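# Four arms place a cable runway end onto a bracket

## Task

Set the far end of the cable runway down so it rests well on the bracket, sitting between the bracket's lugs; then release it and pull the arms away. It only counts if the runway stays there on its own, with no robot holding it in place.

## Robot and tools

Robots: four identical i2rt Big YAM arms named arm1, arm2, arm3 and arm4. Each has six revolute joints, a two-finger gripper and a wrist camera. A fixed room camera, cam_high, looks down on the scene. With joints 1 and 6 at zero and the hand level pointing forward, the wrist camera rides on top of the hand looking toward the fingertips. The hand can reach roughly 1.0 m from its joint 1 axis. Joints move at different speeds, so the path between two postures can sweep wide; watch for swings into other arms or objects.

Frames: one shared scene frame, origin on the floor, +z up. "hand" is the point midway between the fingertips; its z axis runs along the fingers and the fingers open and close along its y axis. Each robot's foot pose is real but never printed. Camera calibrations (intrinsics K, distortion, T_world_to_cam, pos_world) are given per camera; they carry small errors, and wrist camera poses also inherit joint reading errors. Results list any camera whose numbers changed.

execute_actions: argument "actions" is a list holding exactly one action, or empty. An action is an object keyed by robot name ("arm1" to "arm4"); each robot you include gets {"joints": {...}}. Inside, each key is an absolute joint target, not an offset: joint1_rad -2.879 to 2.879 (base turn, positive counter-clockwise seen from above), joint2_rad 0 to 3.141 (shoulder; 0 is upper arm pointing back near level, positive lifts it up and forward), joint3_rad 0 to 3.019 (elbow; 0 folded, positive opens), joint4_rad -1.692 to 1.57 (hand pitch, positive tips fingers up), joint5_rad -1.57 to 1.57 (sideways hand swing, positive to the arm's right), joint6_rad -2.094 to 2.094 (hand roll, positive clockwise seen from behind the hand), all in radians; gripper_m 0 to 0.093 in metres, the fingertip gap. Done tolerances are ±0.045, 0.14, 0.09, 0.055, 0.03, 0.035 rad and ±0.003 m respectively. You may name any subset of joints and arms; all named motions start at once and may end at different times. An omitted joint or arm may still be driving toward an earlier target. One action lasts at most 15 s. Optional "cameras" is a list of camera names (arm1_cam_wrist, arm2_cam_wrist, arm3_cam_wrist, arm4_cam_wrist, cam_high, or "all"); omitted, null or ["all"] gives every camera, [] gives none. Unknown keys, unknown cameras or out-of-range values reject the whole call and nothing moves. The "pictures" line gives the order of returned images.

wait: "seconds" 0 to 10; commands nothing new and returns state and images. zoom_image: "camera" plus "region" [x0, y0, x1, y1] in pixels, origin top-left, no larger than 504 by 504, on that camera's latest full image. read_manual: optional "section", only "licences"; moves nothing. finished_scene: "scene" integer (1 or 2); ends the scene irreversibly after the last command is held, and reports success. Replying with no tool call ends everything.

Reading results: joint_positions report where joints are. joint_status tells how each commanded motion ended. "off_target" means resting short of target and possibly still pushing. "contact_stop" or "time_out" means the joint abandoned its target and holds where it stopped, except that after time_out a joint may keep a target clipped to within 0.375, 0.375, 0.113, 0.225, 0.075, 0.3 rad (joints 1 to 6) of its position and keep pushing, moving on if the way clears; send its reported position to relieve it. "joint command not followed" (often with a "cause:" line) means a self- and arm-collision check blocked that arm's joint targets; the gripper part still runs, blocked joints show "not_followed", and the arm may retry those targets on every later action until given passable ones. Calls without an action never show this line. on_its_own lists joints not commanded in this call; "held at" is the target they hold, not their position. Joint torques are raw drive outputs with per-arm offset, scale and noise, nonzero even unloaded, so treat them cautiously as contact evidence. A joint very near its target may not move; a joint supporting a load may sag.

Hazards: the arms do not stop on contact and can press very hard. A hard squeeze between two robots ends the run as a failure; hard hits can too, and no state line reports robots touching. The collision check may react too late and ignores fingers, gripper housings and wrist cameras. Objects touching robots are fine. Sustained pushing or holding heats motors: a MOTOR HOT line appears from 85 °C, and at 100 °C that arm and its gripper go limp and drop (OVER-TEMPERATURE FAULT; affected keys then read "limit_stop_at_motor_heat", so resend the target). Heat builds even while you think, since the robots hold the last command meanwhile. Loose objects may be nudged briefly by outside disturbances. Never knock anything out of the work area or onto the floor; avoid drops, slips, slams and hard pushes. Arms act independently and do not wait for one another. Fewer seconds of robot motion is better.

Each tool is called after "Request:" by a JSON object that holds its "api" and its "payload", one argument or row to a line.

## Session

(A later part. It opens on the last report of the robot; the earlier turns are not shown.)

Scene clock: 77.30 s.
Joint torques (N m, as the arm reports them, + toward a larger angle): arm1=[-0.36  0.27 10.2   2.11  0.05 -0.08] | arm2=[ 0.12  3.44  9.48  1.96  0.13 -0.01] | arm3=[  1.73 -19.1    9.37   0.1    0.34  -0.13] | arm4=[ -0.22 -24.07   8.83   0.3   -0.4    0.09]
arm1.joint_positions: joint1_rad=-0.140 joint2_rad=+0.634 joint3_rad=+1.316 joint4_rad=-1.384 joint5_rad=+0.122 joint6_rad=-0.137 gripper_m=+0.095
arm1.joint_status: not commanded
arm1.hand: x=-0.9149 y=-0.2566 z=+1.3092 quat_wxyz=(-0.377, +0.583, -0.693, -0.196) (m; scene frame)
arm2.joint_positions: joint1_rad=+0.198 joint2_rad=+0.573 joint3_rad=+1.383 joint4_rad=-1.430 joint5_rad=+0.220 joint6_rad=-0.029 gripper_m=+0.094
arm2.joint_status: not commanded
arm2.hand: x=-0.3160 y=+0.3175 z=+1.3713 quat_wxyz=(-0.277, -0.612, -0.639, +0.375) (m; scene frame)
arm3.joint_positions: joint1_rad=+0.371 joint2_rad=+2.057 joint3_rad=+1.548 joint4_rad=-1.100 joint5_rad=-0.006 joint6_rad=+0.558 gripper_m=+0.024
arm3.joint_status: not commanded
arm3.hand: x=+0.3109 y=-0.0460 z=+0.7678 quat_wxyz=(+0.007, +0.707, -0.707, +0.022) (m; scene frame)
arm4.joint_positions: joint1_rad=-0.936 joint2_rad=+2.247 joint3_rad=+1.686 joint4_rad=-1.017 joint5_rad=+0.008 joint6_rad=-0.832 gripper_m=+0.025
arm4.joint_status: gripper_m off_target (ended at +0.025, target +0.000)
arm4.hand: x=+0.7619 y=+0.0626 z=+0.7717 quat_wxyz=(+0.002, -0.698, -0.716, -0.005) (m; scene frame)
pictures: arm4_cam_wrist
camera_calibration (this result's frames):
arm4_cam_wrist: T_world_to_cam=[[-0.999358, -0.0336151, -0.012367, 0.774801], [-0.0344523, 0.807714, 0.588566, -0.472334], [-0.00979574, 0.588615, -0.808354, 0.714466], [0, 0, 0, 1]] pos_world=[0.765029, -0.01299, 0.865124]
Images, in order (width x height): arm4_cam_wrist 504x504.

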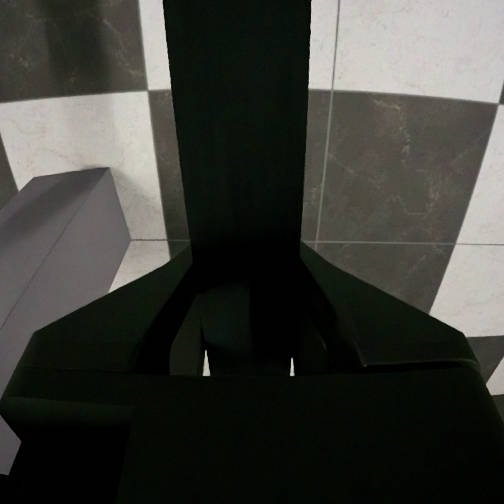

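Request:
{"api": "execute_actions", "payload": {
  "actions": [
    {"arm3":{"joints":{"joint1_rad":0.112,"joint2_rad":1.895,"joint3_rad":1.335,"joint4_rad":-1.01,"joint6_rad":0.29}},"arm4":{"joints":{"joint1_rad":-0.742,"joint2_rad":2.0,"joint3_rad":1.31,"joint4_rad":-0.86,"joint6_rad":-0.635}}}
  ],
  "cameras": []
}}

Request:
{"api": "execute_actions", "payload": {
  "actions": [
    {"arm3":{"joints":{"joint1_rad":-0.19,"joint2_rad":1.84,"joint3_rad":1.265,"joint4_rad":-0.98,"joint6_rad":-0.01}},"arm4":{"joints":{"joint1_rad":-0.459,"joint2_rad":1.86,"joint3_rad":1.075,"joint4_rad":-0.761,"joint6_rad":-0.35}}}
  ],
  "cameras": ["cam_high"]
}}

Scene clock: 85.43 s.
Joint torques (N m, as the arm reports them, + toward a larger angle): arm1=[-0.31  0.45 10.21  2.18  0.05 -0.1 ] | arm2=[ 0.48  4.15  9.58  1.95  0.11 -0.01] | arm3=[  1.9  -18.03   8.16  -0.16   0.19   0.01] | arm4=[ -0.82 -21.23   9.09  -0.17  -0.17   0.05]
arm1.joint_positions: joint1_rad=-0.140 joint2_rad=+0.634 joint3_rad=+1.316 joint4_rad=-1.384 joint5_rad=+0.122 joint6_rad=-0.137 gripper_m=+0.095
arm1.joint_status: not commanded
arm1.hand: x=-0.9149 y=-0.2566 z=+1.3092 quat_wxyz=(-0.377, +0.583, -0.693, -0.196) (m; scene frame)
arm2.joint_positions: joint1_rad=+0.198 joint2_rad=+0.573 joint3_rad=+1.383 joint4_rad=-1.430 joint5_rad=+0.220 joint6_rad=-0.029 gripper_m=+0.094
arm2.joint_status: not commanded
arm2.hand: x=-0.3160 y=+0.3175 z=+1.3713 quat_wxyz=(-0.277, -0.612, -0.639, +0.375) (m; scene frame)
arm3.joint_positions: joint1_rad=+0.103 joint2_rad=+1.915 joint3_rad=+1.304 joint4_rad=-0.997 joint5_rad=-0.003 joint6_rad=+0.285 gripper_m=+0.024
arm3.joint_status: all done
arm3.hand: x=+0.4718 y=-0.0447 z=+0.7662 quat_wxyz=(+0.010, +0.709, -0.705, +0.020) (m; scene frame)
arm4.joint_positions: joint1_rad=-0.735 joint2_rad=+2.035 joint3_rad=+1.279 joint4_rad=-0.849 joint5_rad=+0.003 joint6_rad=-0.654 gripper_m=+0.024
arm4.joint_status: all done
arm4.hand: x=+0.9229 y=+0.0715 z=+0.7687 quat_wxyz=(+0.002, -0.690, -0.724, -0.018) (m; scene frame)
pictures: none
No camera images: the call's "cameras" was empty. Leave "cameras" out to get every camera's image.

Scene clock: 87.00 s.
Joint torques (N m, as the arm reports them, + toward a larger angle): arm1=[-0.47  0.71 10.27  2.14  0.05 -0.07] | arm2=[0.34 4.58 9.43 2.04 0.09 0.02] | arm3=[  1.65 -18.55   7.62   0.02   0.19  -0.04] | arm4=[ -0.69 -21.38   8.66  -0.31  -0.16   0.19]
arm1.joint_positions: joint1_rad=-0.140 joint2_rad=+0.634 joint3_rad=+1.316 joint4_rad=-1.384 joint5_rad=+0.122 joint6_rad=-0.137 gripper_m=+0.095
arm1.joint_status: not commanded
arm1.hand: x=-0.9149 y=-0.2566 z=+1.3092 quat_wxyz=(-0.377, +0.583, -0.693, -0.196) (m; scene frame)
arm2.joint_positions: joint1_rad=+0.198 joint2_rad=+0.573 joint3_rad=+1.383 joint4_rad=-1.430 joint5_rad=+0.220 joint6_rad=-0.029 gripper_m=+0.094
arm2.joint_status: not commanded
arm2.hand: x=-0.3160 y=+0.3175 z=+1.3713 quat_wxyz=(-0.277, -0.612, -0.639, +0.375) (m; scene frame)
arm3.joint_positions: joint1_rad=-0.190 joint2_rad=+1.881 joint3_rad=+1.240 joint4_rad=-0.970 joint5_rad=-0.003 joint6_rad=-0.011 gripper_m=+0.024
arm3.joint_status: all done
arm3.hand: x=+0.6216 y=-0.0418 z=+0.7642 quat_wxyz=(+0.015, +0.710, -0.704, +0.017) (m; scene frame)
arm4.joint_positions: joint1_rad=-0.462 joint2_rad=+1.916 joint3_rad=+1.039 joint4_rad=-0.743 joint5_rad=+0.004 joint6_rad=-0.384 gripper_m=+0.024
arm4.joint_status: all done
arm4.hand: x=+1.0740 y=+0.0785 z=+0.7631 quat_wxyz=(+0.010, -0.688, -0.725, -0.023) (m; scene frame)
pictures: cam_high
Images, in order (width x height): cam_high 896x504.

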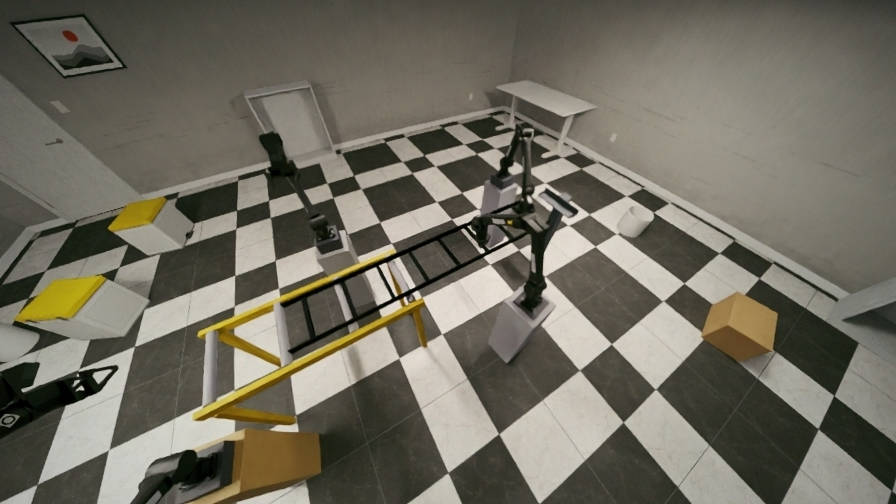

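Sagging; more upward bias.

Request:
{"api": "execute_actions", "payload": {
  "actions": [
    {"arm3":{"joints":{"joint1_rad":-0.495,"joint2_rad":1.84,"joint3_rad":1.36,"joint4_rad":-0.99,"joint6_rad":-0.31}},"arm4":{"joints":{"joint1_rad":-0.10,"joint2_rad":1.74,"joint3_rad":1.03,"joint4_rad":-0.74,"joint6_rad":-0.01}}}
  ],
  "cameras": ["cam_high","arm4_cam_wrist"]
}}

Request:
{"api": "zoom_image", "payload": {
  "camera": "cam_high",
  "region": [490,160,610,250]
}}

Scene clock: 91.50 s.
Joint torques (N m, as the arm reports them, + toward a larger angle): arm1=[-0.65  0.53 10.27  2.14  0.05 -0.05] | arm2=[ 0.37  4.79  9.39  2.06  0.07 -0.02] | arm3=[  1.32 -20.96  10.02   0.45  -0.21  -0.07] | arm4=[ -0.16 -24.62  10.09   0.03   0.41  -0.02]
arm1.joint_positions: joint1_rad=-0.140 joint2_rad=+0.634 joint3_rad=+1.316 joint4_rad=-1.384 joint5_rad=+0.122 joint6_rad=-0.137 gripper_m=+0.095
arm1.joint_status: not commanded
arm1.hand: x=-0.9149 y=-0.2566 z=+1.3092 quat_wxyz=(-0.377, +0.583, -0.693, -0.196) (m; scene frame)
arm2.joint_positions: joint1_rad=+0.198 joint2_rad=+0.573 joint3_rad=+1.383 joint4_rad=-1.430 joint5_rad=+0.220 joint6_rad=-0.029 gripper_m=+0.094
arm2.joint_status: not commanded
arm2.hand: x=-0.3160 y=+0.3175 z=+1.3713 quat_wxyz=(-0.277, -0.612, -0.639, +0.375) (m; scene frame)
arm3.joint_positions: joint1_rad=-0.493 joint2_rad=+1.905 joint3_rad=+1.304 joint4_rad=-0.991 joint5_rad=+0.007 joint6_rad=-0.309 gripper_m=+0.024
arm3.joint_status: all done
arm3.hand: x=+0.7783 y=-0.0446 z=+0.7732 quat_wxyz=(+0.007, +0.708, -0.706, +0.012) (m; scene frame)
arm4.joint_positions: joint1_rad=-0.103 joint2_rad=+1.853 joint3_rad=+0.974 joint4_rad=-0.728 joint5_rad=-0.009 joint6_rad=-0.023 gripper_m=+0.024
arm4.joint_status: all done
arm4.hand: x=+1.2328 y=+0.0727 z=+0.7746 quat_wxyz=(+0.008, -0.689, -0.724, -0.017) (m; scene frame)
pictures: arm4_cam_wrist, cam_high
camera_calibration (this result's frames):
arm4_cam_wrist: T_world_to_cam=[[-0.99813, -0.0566487, -0.0229649, 1.25421], [-0.0589231, 0.791701, 0.608061, -0.449717], [-0.0162645, 0.608277, -0.793558, 0.710581], [0, 0, 0, 1]] pos_world=[1.23692, -0.00513996, 0.866146]
Images, in order (width x height): arm4_cam_wrist 504x504, cam_high 896x504.

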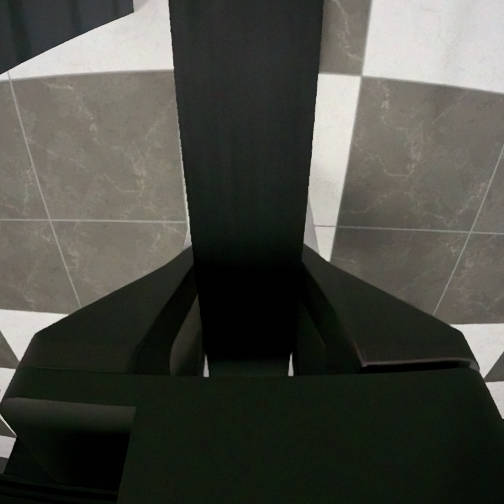

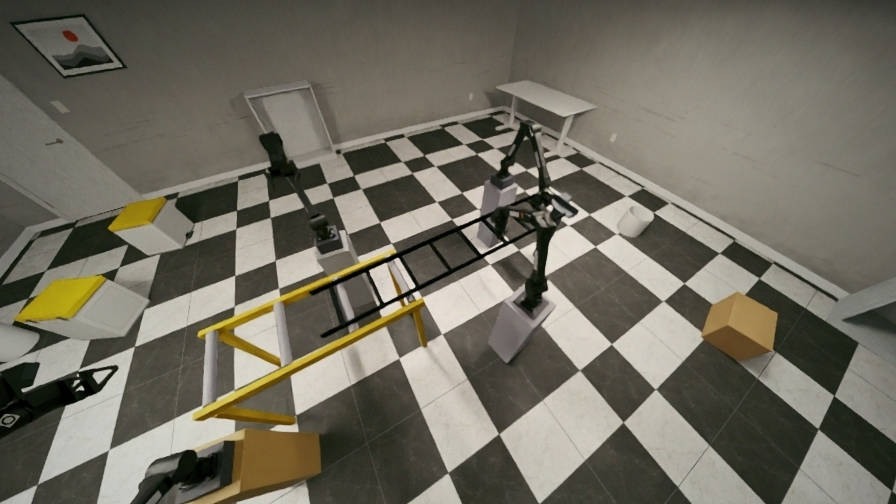

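Region (490, 160, 610, 250) of cam_high's 896x504 image, scaled by 4.200, with more detail than that image has; it fills the top 378 rows of this view, and the rest is white.

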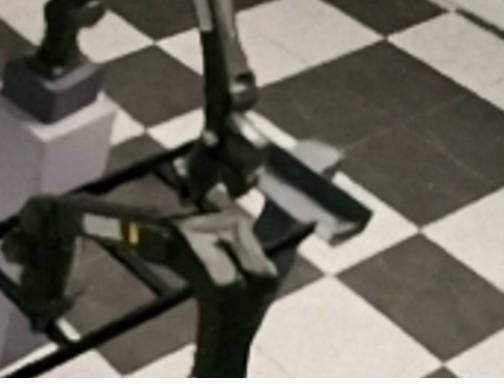

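Request:
{"api": "execute_actions", "payload": {
  "actions": [
    {"arm3":{"joints":{"joint1_rad":-0.672,"joint2_rad":1.90,"joint3_rad":1.495,"joint4_rad":-1.03,"joint6_rad":-0.49}},"arm4":{"joints":{"joint1_rad":0.135,"joint2_rad":1.71,"joint3_rad":1.07,"joint4_rad":-0.75,"joint6_rad":0.225}}}
  ],
  "cameras": ["cam_high","arm4_cam_wrist"]
}}

Request:
{"api": "zoom_image", "payload": {
  "camera": "cam_high",
  "region": [510,170,600,240]
}}

Scene clock: 96.33 s.
Joint torques (N m, as the arm reports them, + toward a larger angle): arm1=[-0.26  0.46 10.35  2.2   0.06 -0.08] | arm2=[ 1.06  4.05  9.6   1.84  0.1  -0.03] | arm3=[  1.5  -23.16  10.44   0.38  -0.17  -0.06] | arm4=[ -0.87 -25.64  11.93   0.06   0.64  -0.09]
arm1.joint_positions: joint1_rad=-0.140 joint2_rad=+0.634 joint3_rad=+1.316 joint4_rad=-1.384 joint5_rad=+0.122 joint6_rad=-0.137 gripper_m=+0.095
arm1.joint_status: not commanded
arm1.hand: x=-0.9149 y=-0.2566 z=+1.3092 quat_wxyz=(-0.377, +0.583, -0.693, -0.196) (m; scene frame)
arm2.joint_positions: joint1_rad=+0.198 joint2_rad=+0.573 joint3_rad=+1.383 joint4_rad=-1.430 joint5_rad=+0.220 joint6_rad=-0.029 gripper_m=+0.094
arm2.joint_status: not commanded
arm2.hand: x=-0.3160 y=+0.3175 z=+1.3713 quat_wxyz=(-0.277, -0.612, -0.639, +0.375) (m; scene frame)
arm3.joint_positions: joint1_rad=-0.674 joint2_rad=+1.971 joint3_rad=+1.438 joint4_rad=-1.028 joint5_rad=+0.006 joint6_rad=-0.490 gripper_m=+0.024
arm3.joint_status: all done
arm3.hand: x=+0.8848 y=-0.0427 z=+0.7828 quat_wxyz=(-0.006, +0.708, -0.706, +0.005) (m; scene frame)
arm4.joint_positions: joint1_rad=+0.142 joint2_rad=+1.835 joint3_rad=+0.997 joint4_rad=-0.741 joint5_rad=-0.015 joint6_rad=+0.221 gripper_m=+0.024
arm4.joint_status: all done
arm4.hand: x=+1.3404 y=+0.0767 z=+0.7882 quat_wxyz=(-0.002, -0.689, -0.725, -0.009) (m; scene frame)
pictures: arm4_cam_wrist, cam_high
camera_calibration (this result's frames):
arm4_cam_wrist: T_world_to_cam=[[-0.997982, -0.058242, -0.0253138, 1.36389], [-0.0619806, 0.806477, 0.588007, -0.436105], [-0.0138317, 0.588389, -0.808459, 0.73067], [0, 0, 0, 1]] pos_world=[1.34421, 0.00122586, 0.881676]
Images, in order (width x height): arm4_cam_wrist 504x504, cam_high 896x504.

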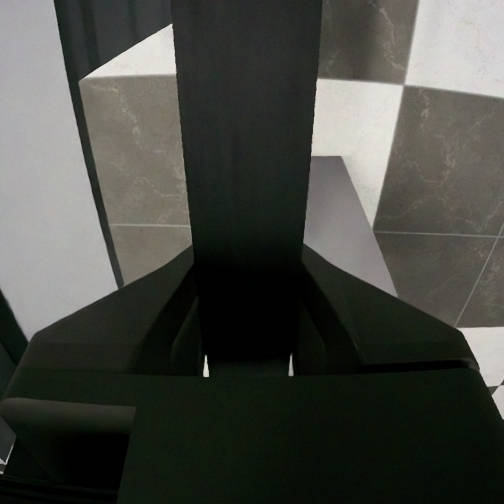

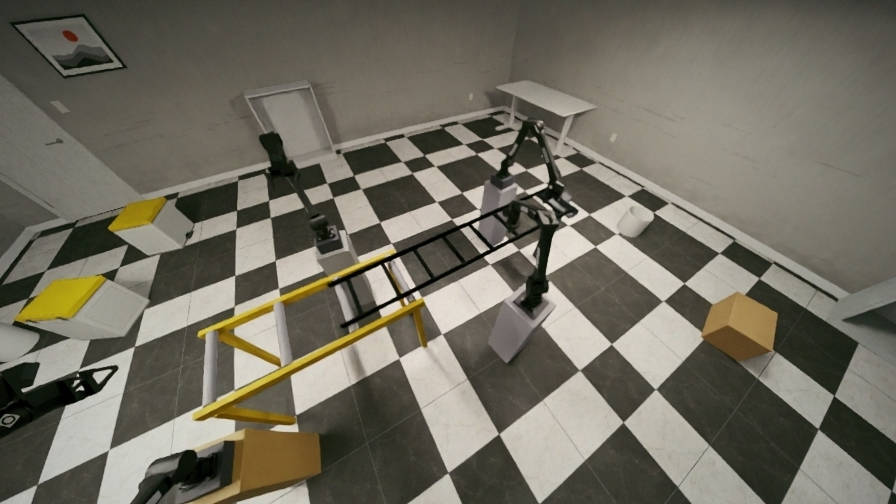

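Region (510, 170, 600, 240) of cam_high's 896x504 image, scaled by 5.600, with more detail than that image has.

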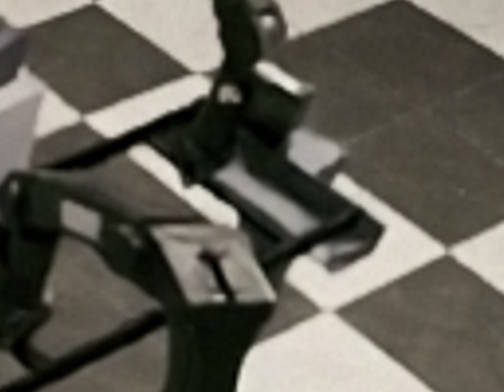

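Over the shelf. Lower gently.

Request:
{"api": "execute_actions", "payload": {
  "actions": [
    {"arm3":{"joints":{"joint2_rad":1.96,"joint3_rad":1.45,"joint4_rad":-1.01}},"arm4":{"joints":{"joint2_rad":1.82,"joint3_rad":1.03,"joint4_rad":-0.69}}}
  ],
  "cameras": ["cam_high","arm4_cam_wrist"]
}}

Request:
{"api": "zoom_image", "payload": {
  "camera": "cam_high",
  "region": [510,170,600,240]
}}

Scene clock: 98.90 s.
Joint torques (N m, as the arm reports them, + toward a larger angle): arm1=[-0.4   0.55 10.2   2.07  0.04 -0.06] | arm2=[0.4  3.53 9.53 1.86 0.15 0.03] | arm3=[  1.56 -21.95   7.43  -0.11   0.16  -0.06] | arm4=[ -1.03 -22.8    9.04  -0.17   0.27  -0.1 ]
arm1.joint_positions: joint1_rad=-0.140 joint2_rad=+0.634 joint3_rad=+1.316 joint4_rad=-1.384 joint5_rad=+0.122 joint6_rad=-0.137 gripper_m=+0.095
arm1.joint_status: not commanded
arm1.hand: x=-0.9149 y=-0.2566 z=+1.3092 quat_wxyz=(-0.377, +0.583, -0.693, -0.196) (m; scene frame)
arm2.joint_positions: joint1_rad=+0.198 joint2_rad=+0.573 joint3_rad=+1.383 joint4_rad=-1.430 joint5_rad=+0.220 joint6_rad=-0.029 gripper_m=+0.094
arm2.joint_status: not commanded
arm2.hand: x=-0.3160 y=+0.3175 z=+1.3713 quat_wxyz=(-0.277, -0.612, -0.639, +0.375) (m; scene frame)
arm3.joint_positions: joint1_rad=-0.673 joint2_rad=+2.010 joint3_rad=+1.433 joint4_rad=-0.998 joint5_rad=-0.005 joint6_rad=-0.490 gripper_m=+0.024
arm3.joint_status: all done
arm3.hand: x=+0.8826 y=-0.0417 z=+0.7596 quat_wxyz=(+0.002, +0.709, -0.706, +0.002) (m; scene frame)
arm4.joint_positions: joint1_rad=+0.142 joint2_rad=+1.910 joint3_rad=+0.986 joint4_rad=-0.673 joint5_rad=-0.006 joint6_rad=+0.219 gripper_m=+0.024
arm4.joint_status: all done
arm4.hand: x=+1.3378 y=+0.0804 z=+0.7540 quat_wxyz=(+0.008, -0.688, -0.726, -0.010) (m; scene frame)
pictures: arm4_cam_wrist, cam_high
camera_calibration (this result's frames):
arm4_cam_wrist: T_world_to_cam=[[-0.998118, -0.0600455, -0.0124512, 1.35132], [-0.0554544, 0.797121, 0.601268, -0.437096], [-0.0261783, 0.600827, -0.79895, 0.709128], [0, 0, 0, 1]] pos_world=[1.3431, 0.00349627, 0.846196]
Images, in order (width x height): arm4_cam_wrist 504x504, cam_high 896x504.

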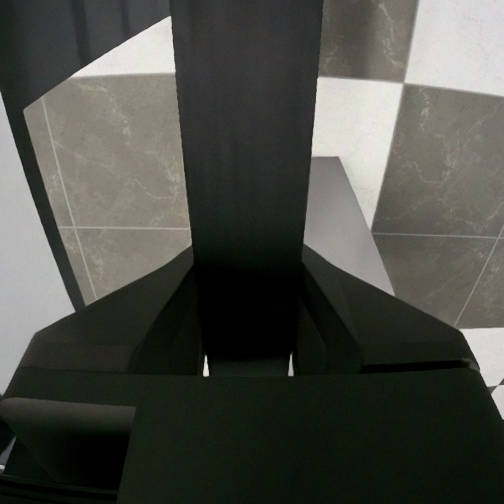

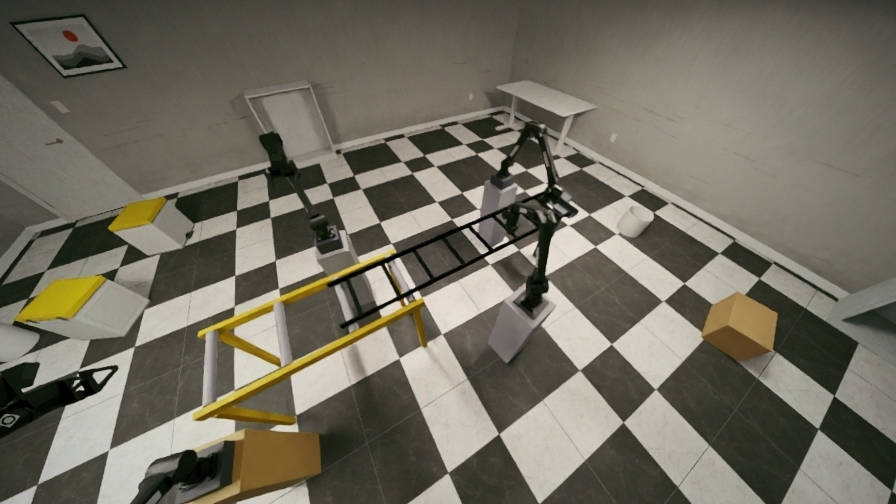

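Region (510, 170, 600, 240) of cam_high's 896x504 image, scaled by 5.600, with more detail than that image has.

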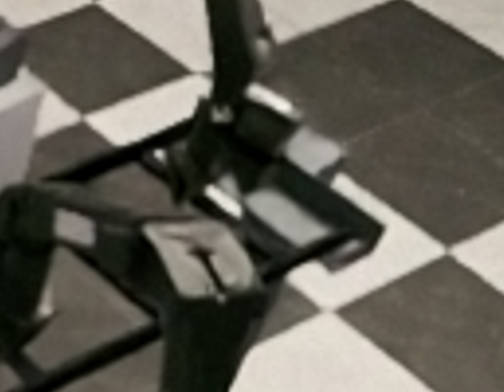

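Advance ~2 cm, then unload.

Request:
{"api": "execute_actions", "payload": {
  "actions": [
    {"arm3":{"joints":{"joint1_rad":-0.715,"joint2_rad":1.99,"joint3_rad":1.49,"joint6_rad":-0.525}},"arm4":{"joints":{"joint1_rad":0.195,"joint2_rad":1.84,"joint3_rad":1.05,"joint6_rad":0.27}}}
  ],
  "cameras": []
}}

Request:
{"api": "execute_actions", "payload": {
  "actions": [
    {"arm3":{"joints":{"joint2_rad":2.04,"joint3_rad":1.47}},"arm4":{"joints":{"joint2_rad":1.94,"joint3_rad":1.01,"joint4_rad":-0.65}}}
  ],
  "cameras": []
}}

Request:
{"api": "execute_actions", "payload": {
  "actions": [
    {"arm4":{"joints":{"gripper_m":0.045}}}
  ],
  "cameras": []
}}

Request:
{"api": "execute_actions", "payload": {
  "actions": [
    {"arm4":{"joints":{"joint2_rad":1.6,"joint3_rad":1.25,"joint4_rad":-1.2}}}
  ],
  "cameras": ["cam_high","arm4_cam_wrist"]
}}

Request:
{"api": "zoom_image", "payload": {
  "camera": "cam_high",
  "region": [510,170,600,240]
}}

Scene clock: 103.37 s.
Joint torques (N m, as the arm reports them, + toward a larger angle): arm1=[-0.35  0.3  10.23  2.12  0.05 -0.09] | arm2=[0.98 3.88 9.55 1.73 0.12 0.01] | arm3=[  0.22 -19.92   9.33  -0.38   0.2   -0.2 ] | arm4=[  0.65 -22.27  10.39  -0.37   0.08   0.01]
arm1.joint_positions: joint1_rad=-0.140 joint2_rad=+0.634 joint3_rad=+1.316 joint4_rad=-1.384 joint5_rad=+0.122 joint6_rad=-0.137 gripper_m=+0.095
arm1.joint_status: not commanded
arm1.hand: x=-0.9149 y=-0.2566 z=+1.3092 quat_wxyz=(-0.377, +0.583, -0.693, -0.196) (m; scene frame)
arm2.joint_positions: joint1_rad=+0.198 joint2_rad=+0.573 joint3_rad=+1.383 joint4_rad=-1.430 joint5_rad=+0.220 joint6_rad=-0.029 gripper_m=+0.094
arm2.joint_status: not commanded
arm2.hand: x=-0.3160 y=+0.3175 z=+1.3713 quat_wxyz=(-0.277, -0.612, -0.639, +0.375) (m; scene frame)
arm3.joint_positions: joint1_rad=-0.696 joint2_rad=+2.018 joint3_rad=+1.446 joint4_rad=-0.989 joint5_rad=-0.005 joint6_rad=-0.514 gripper_m=+0.024
arm3.joint_status: all done
arm3.hand: x=+0.8975 y=-0.0419 z=+0.7595 quat_wxyz=(-0.004, +0.709, -0.705, +0.000) (m; scene frame)
arm4.joint_positions: joint1_rad=+0.179 joint2_rad=+1.910 joint3_rad=+0.990 joint4_rad=-0.669 joint5_rad=-0.001 joint6_rad=+0.255 gripper_m=+0.024
arm4.joint_status: all done
arm4.hand: x=+1.3532 y=+0.0819 z=+0.7547 quat_wxyz=(+0.006, -0.688, -0.726, -0.006) (m; scene frame)
pictures: none
No camera images: the call's "cameras" was empty. Leave "cameras" out to get every camera's image.

Scene clock: 104.03 s.
Joint torques (N m, as the arm reports them, + toward a larger angle): arm1=[-0.34  0.7  10.24  2.21  0.06 -0.09] | arm2=[ 0.2   3.79  9.62  1.74  0.07 -0.02] | arm3=[  0.2  -16.74   7.81  -0.33   0.19  -0.2 ] | arm4=[  1.1  -14.24   7.04   0.72   0.06   0.04]
arm1.joint_positions: joint1_rad=-0.140 joint2_rad=+0.634 joint3_rad=+1.316 joint4_rad=-1.384 joint5_rad=+0.122 joint6_rad=-0.137 gripper_m=+0.095
arm1.joint_status: not commanded
arm1.hand: x=-0.9149 y=-0.2566 z=+1.3092 quat_wxyz=(-0.377, +0.583, -0.693, -0.196) (m; scene frame)
arm2.joint_positions: joint1_rad=+0.198 joint2_rad=+0.573 joint3_rad=+1.383 joint4_rad=-1.430 joint5_rad=+0.220 joint6_rad=-0.029 gripper_m=+0.094
arm2.joint_status: not commanded
arm2.hand: x=-0.3160 y=+0.3175 z=+1.3713 quat_wxyz=(-0.277, -0.612, -0.639, +0.375) (m; scene frame)
arm3.joint_positions: joint1_rad=-0.696 joint2_rad=+2.026 joint3_rad=+1.447 joint4_rad=-0.990 joint5_rad=-0.005 joint6_rad=-0.514 gripper_m=+0.024
arm3.joint_status: all done
arm3.hand: x=+0.8971 y=-0.0428 z=+0.7553 quat_wxyz=(+0.000, +0.709, -0.706, +0.001) (m; scene frame)
arm4.joint_positions: joint1_rad=+0.179 joint2_rad=+1.924 joint3_rad=+0.990 joint4_rad=-0.656 joint5_rad=-0.001 joint6_rad=+0.255 gripper_m=+0.024
arm4.joint_status: all done
arm4.hand: x=+1.3533 y=+0.0819 z=+0.7488 quat_wxyz=(+0.007, -0.688, -0.726, -0.006) (m; scene frame)
pictures: none
No camera images: the call's "cameras" was empty. Leave "cameras" out to get every camera's image.

Scene clock: 104.63 s.
Joint torques (N m, as the arm reports them, + toward a larger angle): arm1=[-0.22  0.25 10.29  2.13  0.06 -0.07] | arm2=[1.02 3.18 9.46 1.77 0.13 0.02] | arm3=[  0.24 -17.17   7.79  -0.33   0.2   -0.18] | arm4=[  0.93 -14.45   7.     0.7    0.03  -0.04]
arm1.joint_positions: joint1_rad=-0.140 joint2_rad=+0.634 joint3_rad=+1.316 joint4_rad=-1.384 joint5_rad=+0.122 joint6_rad=-0.137 gripper_m=+0.095
arm1.joint_status: not commanded
arm1.hand: x=-0.9149 y=-0.2566 z=+1.3092 quat_wxyz=(-0.377, +0.583, -0.693, -0.196) (m; scene frame)
arm2.joint_positions: joint1_rad=+0.198 joint2_rad=+0.573 joint3_rad=+1.383 joint4_rad=-1.430 joint5_rad=+0.220 joint6_rad=-0.029 gripper_m=+0.094
arm2.joint_status: not commanded
arm2.hand: x=-0.3160 y=+0.3175 z=+1.3713 quat_wxyz=(-0.277, -0.612, -0.639, +0.375) (m; scene frame)
arm3.joint_positions: joint1_rad=-0.696 joint2_rad=+2.026 joint3_rad=+1.447 joint4_rad=-0.990 joint5_rad=-0.005 joint6_rad=-0.514 gripper_m=+0.024
arm3.joint_status: not commanded
arm3.hand: x=+0.8971 y=-0.0428 z=+0.7553 quat_wxyz=(+0.000, +0.709, -0.706, +0.001) (m; scene frame)
arm4.joint_positions: joint1_rad=+0.183 joint2_rad=+1.925 joint3_rad=+0.990 joint4_rad=-0.656 joint5_rad=-0.001 joint6_rad=+0.261 gripper_m=+0.045
arm4.joint_status: all done
arm4.hand: x=+1.3549 y=+0.0827 z=+0.7483 quat_wxyz=(+0.007, -0.689, -0.725, -0.006) (m; scene frame)
pictures: none
No camera images: the call's "cameras" was empty. Leave "cameras" out to get every camera's image.

Scene clock: 106.10 s.
Joint torques (N m, as the arm reports them, + toward a larger angle): arm1=[-0.13  0.43 10.23  2.13  0.04 -0.07] | arm2=[ 1.18  3.81  9.52  1.89  0.12 -0.01] | arm3=[  0.31 -16.55   7.87  -0.37   0.23  -0.17] | arm4=[  0.16 -14.57   9.11   0.19   0.04  -0.05]
arm1.joint_positions: joint1_rad=-0.140 joint2_rad=+0.634 joint3_rad=+1.316 joint4_rad=-1.384 joint5_rad=+0.122 joint6_rad=-0.137 gripper_m=+0.095
arm1.joint_status: not commanded
arm1.hand: x=-0.9149 y=-0.2566 z=+1.3092 quat_wxyz=(-0.377, +0.583, -0.693, -0.196) (m; scene frame)
arm2.joint_positions: joint1_rad=+0.198 joint2_rad=+0.573 joint3_rad=+1.383 joint4_rad=-1.430 joint5_rad=+0.220 joint6_rad=-0.029 gripper_m=+0.094
arm2.joint_status: not commanded
arm2.hand: x=-0.3160 y=+0.3175 z=+1.3713 quat_wxyz=(-0.277, -0.612, -0.639, +0.375) (m; scene frame)
arm3.joint_positions: joint1_rad=-0.696 joint2_rad=+2.026 joint3_rad=+1.447 joint4_rad=-0.990 joint5_rad=-0.005 joint6_rad=-0.514 gripper_m=+0.024
arm3.joint_status: not commanded
arm3.hand: x=+0.8971 y=-0.0428 z=+0.7553 quat_wxyz=(+0.000, +0.709, -0.706, +0.001) (m; scene frame)
arm4.joint_positions: joint1_rad=+0.183 joint2_rad=+1.602 joint3_rad=+1.245 joint4_rad=-1.190 joint5_rad=-0.001 joint6_rad=+0.261 gripper_m=+0.045
arm4.joint_status: all done
arm4.hand: x=+1.3624 y=+0.0574 z=+0.9674 quat_wxyz=(-0.012, -0.689, -0.725, +0.005) (m; scene frame)
pictures: arm4_cam_wrist, cam_high
camera_calibration (this result's frames):
arm4_cam_wrist: T_world_to_cam=[[-0.998069, -0.0591182, -0.0190807, 1.38338], [-0.0596351, 0.825786, 0.560822, -0.502483], [-0.0173982, 0.560877, -0.827716, 0.912299], [0, 0, 0, 1]] pos_world=[1.36662, -0.0149617, 1.06332]
Images, in order (width x height): arm4_cam_wrist 504x504, cam_high 896x504.

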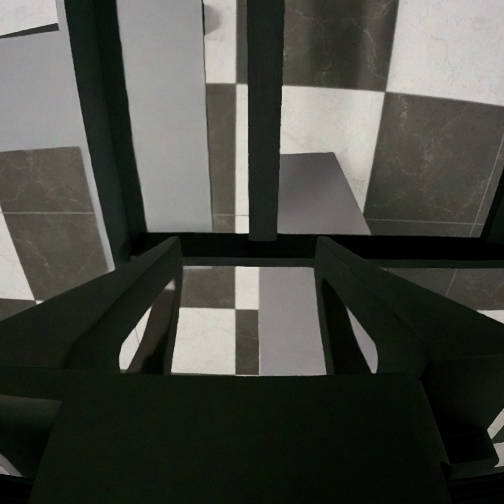

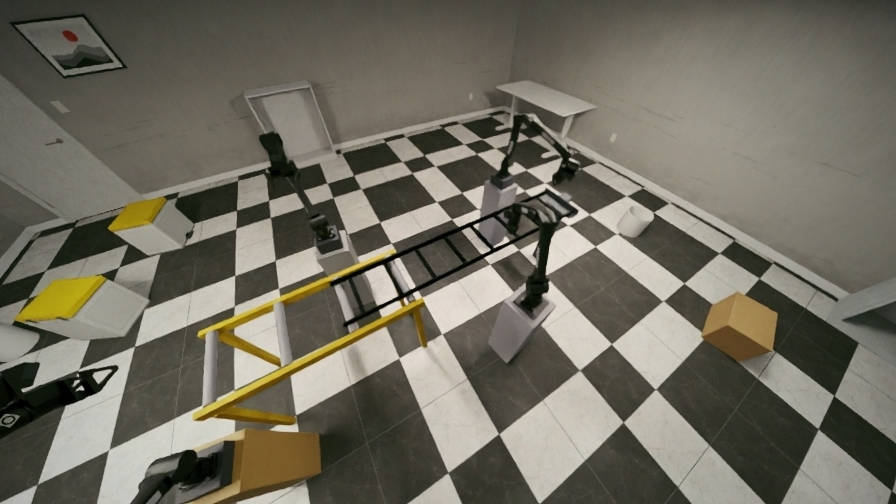

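Region (510, 170, 600, 240) of cam_high's 896x504 image, scaled by 5.600, with more detail than that image has.

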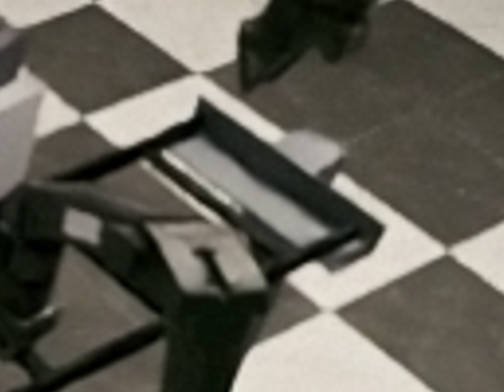

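Request:
{"api": "execute_actions", "payload": {
  "actions": [
    {"arm3":{"joints":{"gripper_m":0.07}},"arm4":{"joints":{"joint2_rad":1.0,"joint3_rad":1.25,"joint4_rad":-1.2,"gripper_m":0.09}}}
  ],
  "cameras": []
}}

Request:
{"api": "execute_actions", "payload": {
  "actions": [
    {"arm3":{"joints":{"joint2_rad":1.3,"joint4_rad":-1.5}}}
  ],
  "cameras": ["cam_high","arm4_cam_wrist"]
}}

Scene clock: 109.60 s.
Joint torques (N m, as the arm reports them, + toward a larger angle): arm1=[-0.57  0.6  10.31  2.16  0.06 -0.08] | arm2=[0.7  3.68 9.43 1.81 0.13 0.04] | arm3=[  0.72 -17.12   7.83  -0.02   0.14  -0.14] | arm4=[ 0.47 -5.9  11.06  0.99  0.06 -0.06]
arm1.joint_positions: joint1_rad=-0.140 joint2_rad=+0.634 joint3_rad=+1.316 joint4_rad=-1.384 joint5_rad=+0.122 joint6_rad=-0.137 gripper_m=+0.095
arm1.joint_status: not commanded
arm1.hand: x=-0.9149 y=-0.2566 z=+1.3092 quat_wxyz=(-0.377, +0.583, -0.693, -0.196) (m; scene frame)
arm2.joint_positions: joint1_rad=+0.198 joint2_rad=+0.573 joint3_rad=+1.383 joint4_rad=-1.430 joint5_rad=+0.220 joint6_rad=-0.029 gripper_m=+0.094
arm2.joint_status: not commanded
arm2.hand: x=-0.3160 y=+0.3175 z=+1.3713 quat_wxyz=(-0.277, -0.612, -0.639, +0.375) (m; scene frame)
arm3.joint_positions: joint1_rad=-0.703 joint2_rad=+2.027 joint3_rad=+1.447 joint4_rad=-1.000 joint5_rad=-0.003 joint6_rad=-0.517 gripper_m=+0.070
arm3.joint_status: all done
arm3.hand: x=+0.8994 y=-0.0469 z=+0.7549 quat_wxyz=(+0.004, +0.708, -0.706, +0.004) (m; scene frame)
arm4.joint_positions: joint1_rad=+0.183 joint2_rad=+0.999 joint3_rad=+1.239 joint4_rad=-1.191 joint5_rad=-0.001 joint6_rad=+0.262 gripper_m=+0.090
arm4.joint_status: all done
arm4.hand: x=+1.3376 y=+0.1314 z=+1.2158 quat_wxyz=(-0.270, -0.656, -0.690, +0.145) (m; scene frame)
pictures: none
No camera images: the call's "cameras" was empty. Leave "cameras" out to get every camera's image.

Scene clock: 111.17 s.
Joint torques (N m, as the arm reports them, + toward a larger angle): arm1=[-0.45  0.54 10.32  2.08  0.03 -0.09] | arm2=[0.42 4.22 9.67 1.94 0.1  0.02] | arm3=[ 0.67 -9.45  9.15  0.57  0.14 -0.13] | arm4=[ 0.26 -5.96 11.14  0.94  0.05 -0.08]
arm1.joint_positions: joint1_rad=-0.140 joint2_rad=+0.634 joint3_rad=+1.316 joint4_rad=-1.384 joint5_rad=+0.122 joint6_rad=-0.137 gripper_m=+0.095
arm1.joint_status: not commanded
arm1.hand: x=-0.9149 y=-0.2566 z=+1.3092 quat_wxyz=(-0.377, +0.583, -0.693, -0.196) (m; scene frame)
arm2.joint_positions: joint1_rad=+0.198 joint2_rad=+0.573 joint3_rad=+1.383 joint4_rad=-1.430 joint5_rad=+0.220 joint6_rad=-0.029 gripper_m=+0.094
arm2.joint_status: not commanded
arm2.hand: x=-0.3160 y=+0.3175 z=+1.3713 quat_wxyz=(-0.277, -0.612, -0.639, +0.375) (m; scene frame)
arm3.joint_positions: joint1_rad=-0.703 joint2_rad=+1.298 joint3_rad=+1.451 joint4_rad=-1.492 joint5_rad=-0.003 joint6_rad=-0.518 gripper_m=+0.070
arm3.joint_status: all done
arm3.hand: x=+0.8247 y=-0.1736 z=+1.1024 quat_wxyz=(-0.112, +0.704, -0.701, -0.028) (m; scene frame)
arm4.joint_positions: joint1_rad=+0.183 joint2_rad=+0.999 joint3_rad=+1.239 joint4_rad=-1.191 joint5_rad=-0.001 joint6_rad=+0.262 gripper_m=+0.090
arm4.joint_status: not commanded
arm4.hand: x=+1.3376 y=+0.1314 z=+1.2158 quat_wxyz=(-0.270, -0.656, -0.690, +0.145) (m; scene frame)
pictures: arm4_cam_wrist, cam_high
camera_calibration (this result's frames):
arm4_cam_wrist: T_world_to_cam=[[-0.981555, -0.108425, -0.157459, 1.5204], [-0.111798, 0.99365, 0.012703, 0.00973108], [0.155082, 0.0300724, -0.987444, 1.10917], [0, 0, 0, 1]] pos_world=[1.32143, 0.121824, 1.33452]
Images, in order (width x height): arm4_cam_wrist 504x504, cam_high 896x504.

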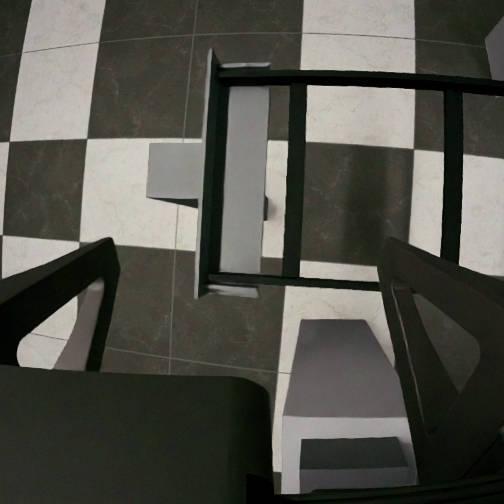

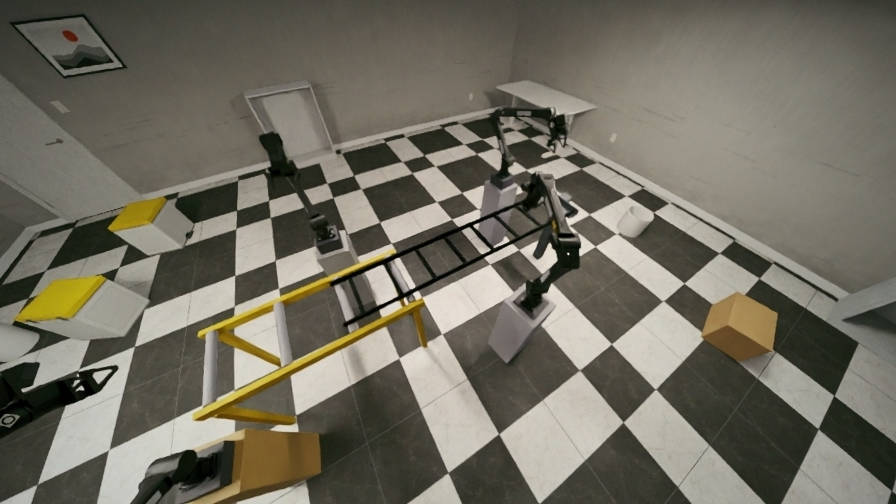

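Request:
{"api": "finished_scene", "payload": {
  "scene": 1
}}

The scene is finished: the task was done.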